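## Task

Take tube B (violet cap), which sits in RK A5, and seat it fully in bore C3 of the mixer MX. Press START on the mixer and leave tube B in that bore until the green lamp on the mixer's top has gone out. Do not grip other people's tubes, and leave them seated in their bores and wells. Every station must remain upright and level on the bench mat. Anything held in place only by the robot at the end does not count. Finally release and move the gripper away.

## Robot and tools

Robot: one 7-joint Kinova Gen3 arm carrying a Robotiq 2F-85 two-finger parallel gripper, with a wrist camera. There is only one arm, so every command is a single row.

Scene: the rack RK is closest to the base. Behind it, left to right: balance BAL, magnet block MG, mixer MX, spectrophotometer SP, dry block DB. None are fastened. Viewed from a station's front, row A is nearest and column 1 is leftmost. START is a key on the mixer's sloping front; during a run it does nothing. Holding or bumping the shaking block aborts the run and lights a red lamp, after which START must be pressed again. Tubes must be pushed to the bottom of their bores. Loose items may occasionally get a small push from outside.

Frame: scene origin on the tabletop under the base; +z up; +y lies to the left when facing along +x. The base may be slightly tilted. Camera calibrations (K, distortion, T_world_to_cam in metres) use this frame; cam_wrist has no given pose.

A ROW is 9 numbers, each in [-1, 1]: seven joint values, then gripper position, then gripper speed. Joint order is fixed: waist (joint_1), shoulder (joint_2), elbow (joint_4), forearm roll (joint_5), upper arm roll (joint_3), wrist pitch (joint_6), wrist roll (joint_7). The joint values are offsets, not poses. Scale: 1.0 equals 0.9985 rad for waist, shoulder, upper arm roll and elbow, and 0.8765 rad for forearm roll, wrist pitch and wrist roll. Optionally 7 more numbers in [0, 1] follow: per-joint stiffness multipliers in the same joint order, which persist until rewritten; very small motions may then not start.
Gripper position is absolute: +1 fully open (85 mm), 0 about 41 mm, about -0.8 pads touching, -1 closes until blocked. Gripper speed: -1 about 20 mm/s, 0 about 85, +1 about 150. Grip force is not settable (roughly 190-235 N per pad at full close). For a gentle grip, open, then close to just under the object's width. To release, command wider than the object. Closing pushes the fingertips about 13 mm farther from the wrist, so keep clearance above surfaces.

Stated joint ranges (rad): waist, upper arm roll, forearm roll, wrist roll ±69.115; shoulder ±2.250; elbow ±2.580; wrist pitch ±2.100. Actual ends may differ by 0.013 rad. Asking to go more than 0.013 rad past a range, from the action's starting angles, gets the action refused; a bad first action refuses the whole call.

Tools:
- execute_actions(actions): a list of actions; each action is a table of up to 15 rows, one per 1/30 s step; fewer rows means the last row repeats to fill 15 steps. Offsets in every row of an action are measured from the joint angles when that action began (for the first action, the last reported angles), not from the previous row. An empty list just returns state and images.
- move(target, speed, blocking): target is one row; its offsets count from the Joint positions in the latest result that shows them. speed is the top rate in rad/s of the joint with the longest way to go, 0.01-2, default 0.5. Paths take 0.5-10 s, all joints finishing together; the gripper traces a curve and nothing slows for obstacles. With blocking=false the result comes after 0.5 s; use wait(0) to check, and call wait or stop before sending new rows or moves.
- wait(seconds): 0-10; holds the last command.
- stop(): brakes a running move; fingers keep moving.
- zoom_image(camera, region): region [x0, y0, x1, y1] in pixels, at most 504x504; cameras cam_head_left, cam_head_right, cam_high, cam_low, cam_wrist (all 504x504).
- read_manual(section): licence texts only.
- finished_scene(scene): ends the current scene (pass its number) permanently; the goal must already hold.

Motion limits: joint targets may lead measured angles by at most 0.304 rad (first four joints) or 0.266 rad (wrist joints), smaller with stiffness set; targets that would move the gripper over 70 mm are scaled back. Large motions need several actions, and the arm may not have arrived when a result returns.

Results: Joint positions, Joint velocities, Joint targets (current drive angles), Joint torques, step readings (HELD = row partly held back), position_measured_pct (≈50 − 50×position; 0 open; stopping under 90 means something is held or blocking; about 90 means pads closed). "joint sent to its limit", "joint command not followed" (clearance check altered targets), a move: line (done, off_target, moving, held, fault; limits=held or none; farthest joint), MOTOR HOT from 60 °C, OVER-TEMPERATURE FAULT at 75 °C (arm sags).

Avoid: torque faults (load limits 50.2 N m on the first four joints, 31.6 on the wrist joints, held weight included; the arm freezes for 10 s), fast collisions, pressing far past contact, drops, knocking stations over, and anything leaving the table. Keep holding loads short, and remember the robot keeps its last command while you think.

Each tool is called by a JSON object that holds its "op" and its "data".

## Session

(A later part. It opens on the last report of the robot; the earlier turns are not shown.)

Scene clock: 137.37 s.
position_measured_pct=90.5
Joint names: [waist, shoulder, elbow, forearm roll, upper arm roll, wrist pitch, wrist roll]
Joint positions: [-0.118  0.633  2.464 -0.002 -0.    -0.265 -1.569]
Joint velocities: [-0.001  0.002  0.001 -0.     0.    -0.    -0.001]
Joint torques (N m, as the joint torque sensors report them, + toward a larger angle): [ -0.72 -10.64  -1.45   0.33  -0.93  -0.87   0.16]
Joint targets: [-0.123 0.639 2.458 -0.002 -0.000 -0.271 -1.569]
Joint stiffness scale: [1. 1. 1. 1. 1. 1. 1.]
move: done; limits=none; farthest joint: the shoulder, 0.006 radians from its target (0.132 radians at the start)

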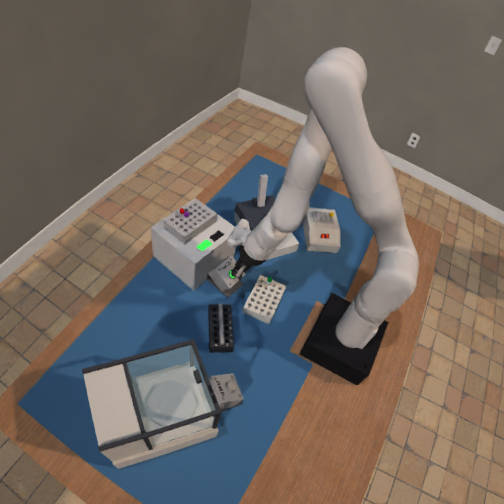

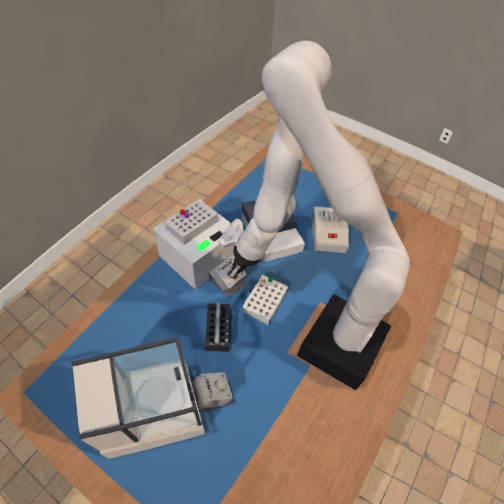

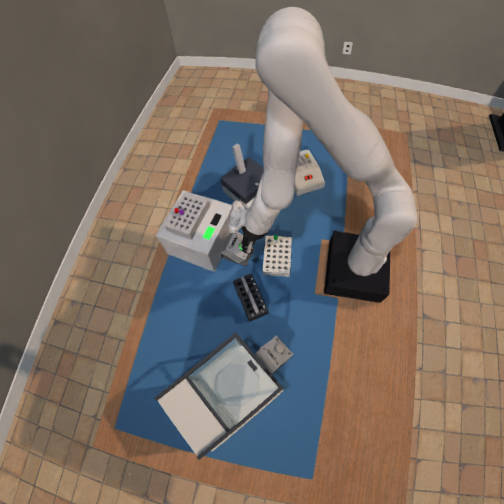

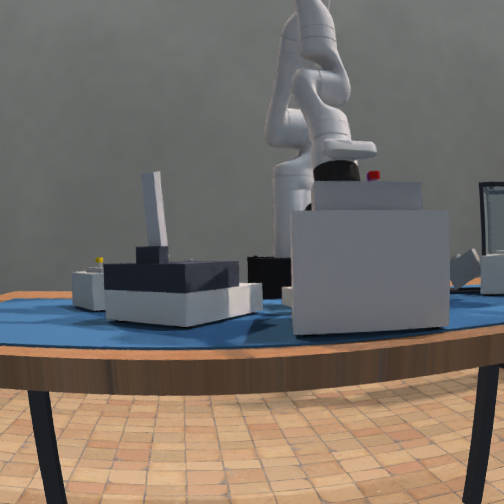

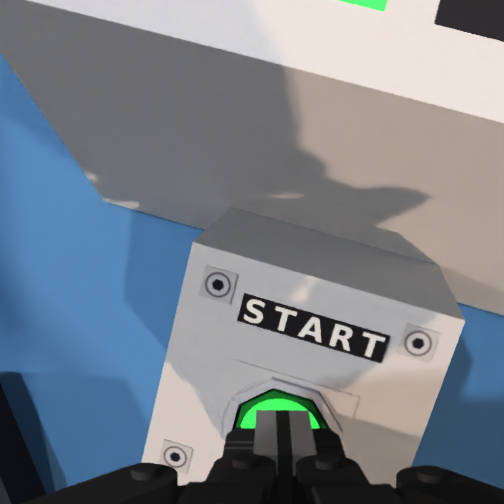

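Started.

{"op": "move", "data": {"target": [0,-0.45,-0.05,0,0,0.6,0,-0.85,0]}}

{"op": "wait", "data": {"seconds": 10}}

Scene clock: 140.40 s.
position_measured_pct=90.5
Joint names: [waist, shoulder, elbow, forearm roll, upper arm roll, wrist pitch, wrist roll]
Joint positions: [-0.118  0.186  2.419 -0.002 -0.     0.254 -1.569]
Joint velocities: [-0.    -0.003 -0.    -0.    -0.     0.001  0.001]
Joint torques (N m, as the joint torque sensors report them, + toward a larger angle): [-0.1  -9.38 -4.66  0.18 -0.28 -0.8   0.21]
Joint targets: [-0.118 0.183 2.414 -0.002 -0.000 0.261 -1.569]
Joint stiffness scale: [1. 1. 1. 1. 1. 1. 1.]
move: done; limits=none; farthest joint: the wrist pitch, 0.007 radians from its target (0.526 radians at the start)

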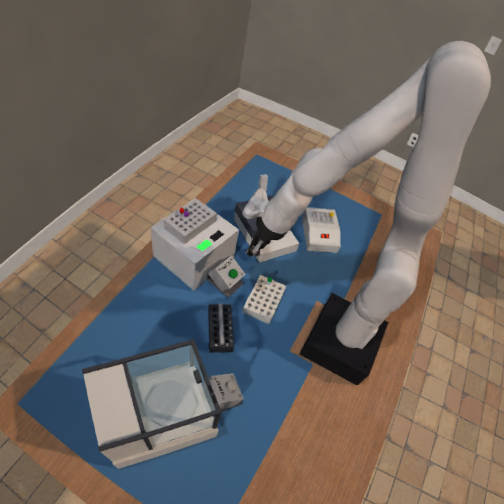

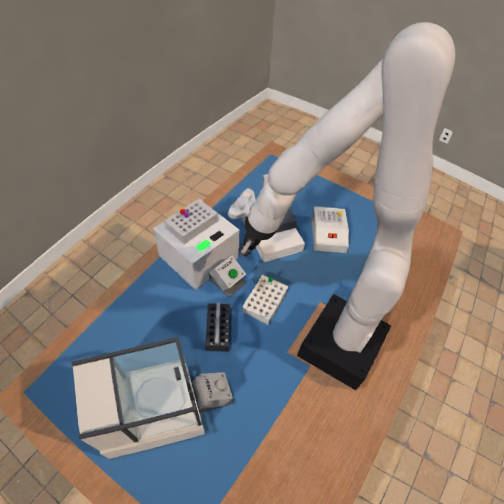

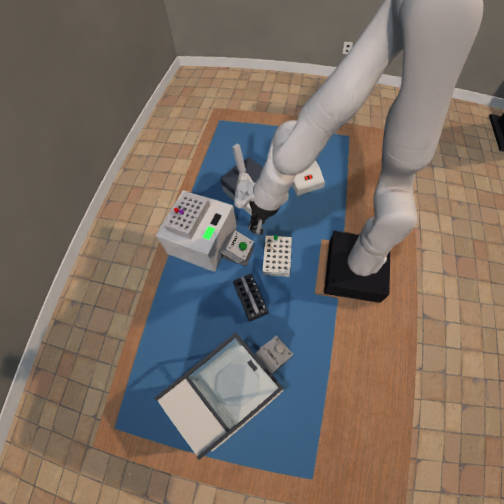

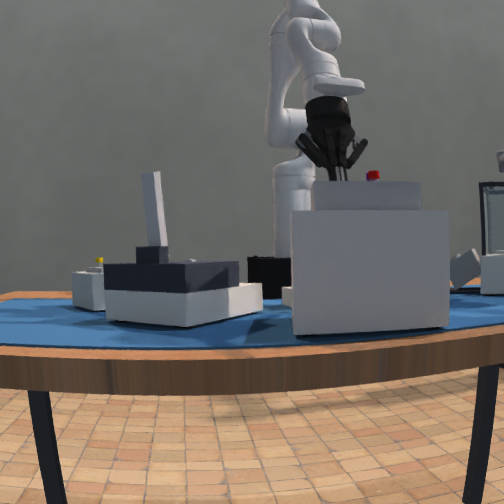

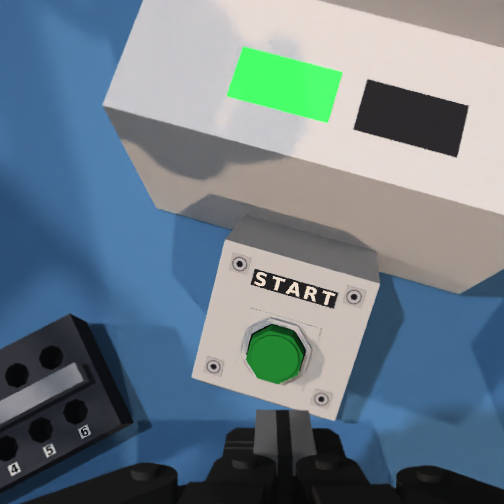

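Scene clock: 150.40 s.
position_measured_pct=90.5
Joint names: [waist, shoulder, elbow, forearm roll, upper arm roll, wrist pitch, wrist roll]
Joint positions: [-0.118  0.186  2.419 -0.002 -0.     0.254 -1.569]
Joint velocities: [ 0.001  0.    -0.001  0.     0.    -0.001  0.   ]
Joint torques (N m, as the joint torque sensors report them, + toward a larger angle): [-0.1  -9.42 -4.73  0.27 -0.06 -0.88  0.18]
Joint targets: [-0.118 0.183 2.414 -0.002 -0.000 0.261 -1.569]
Joint stiffness scale: [1. 1. 1. 1. 1. 1. 1.]
wait: 10.00 s; at rest by 0.17 s

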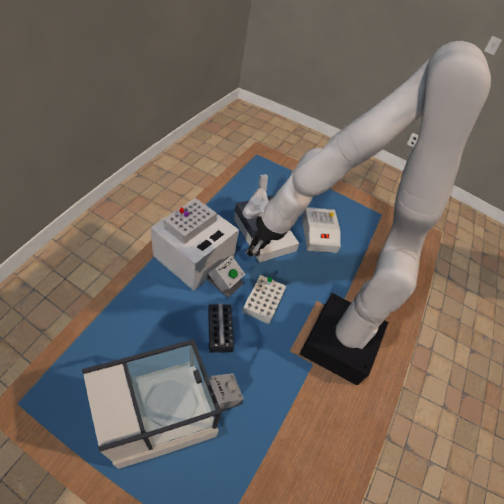

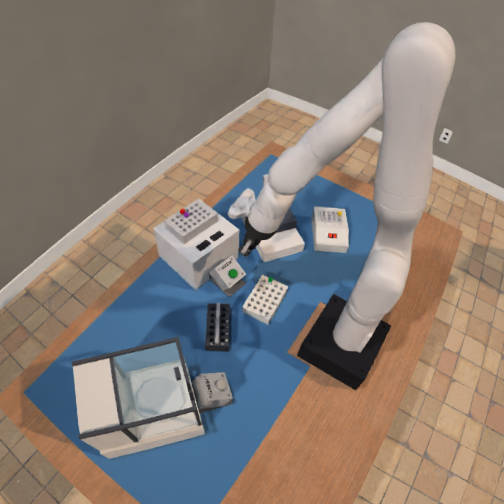

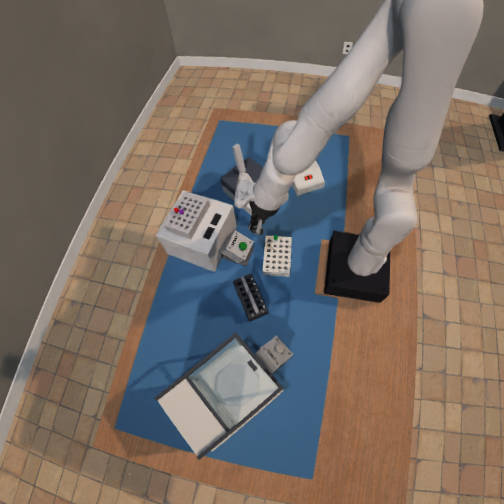

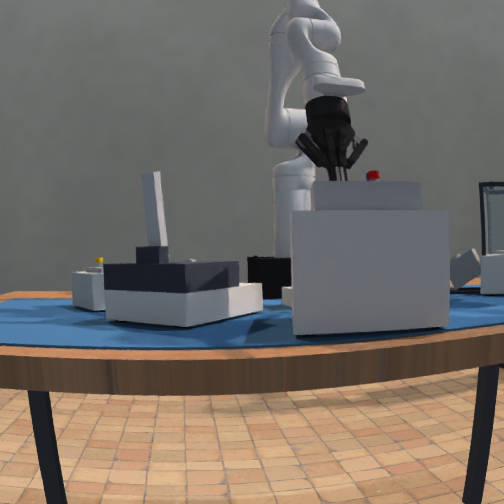

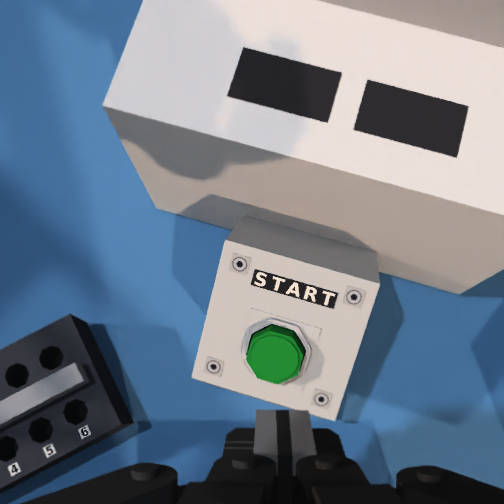

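{"op": "finished_scene", "data": {"scene": 1}}

The scene is finished: the task was done.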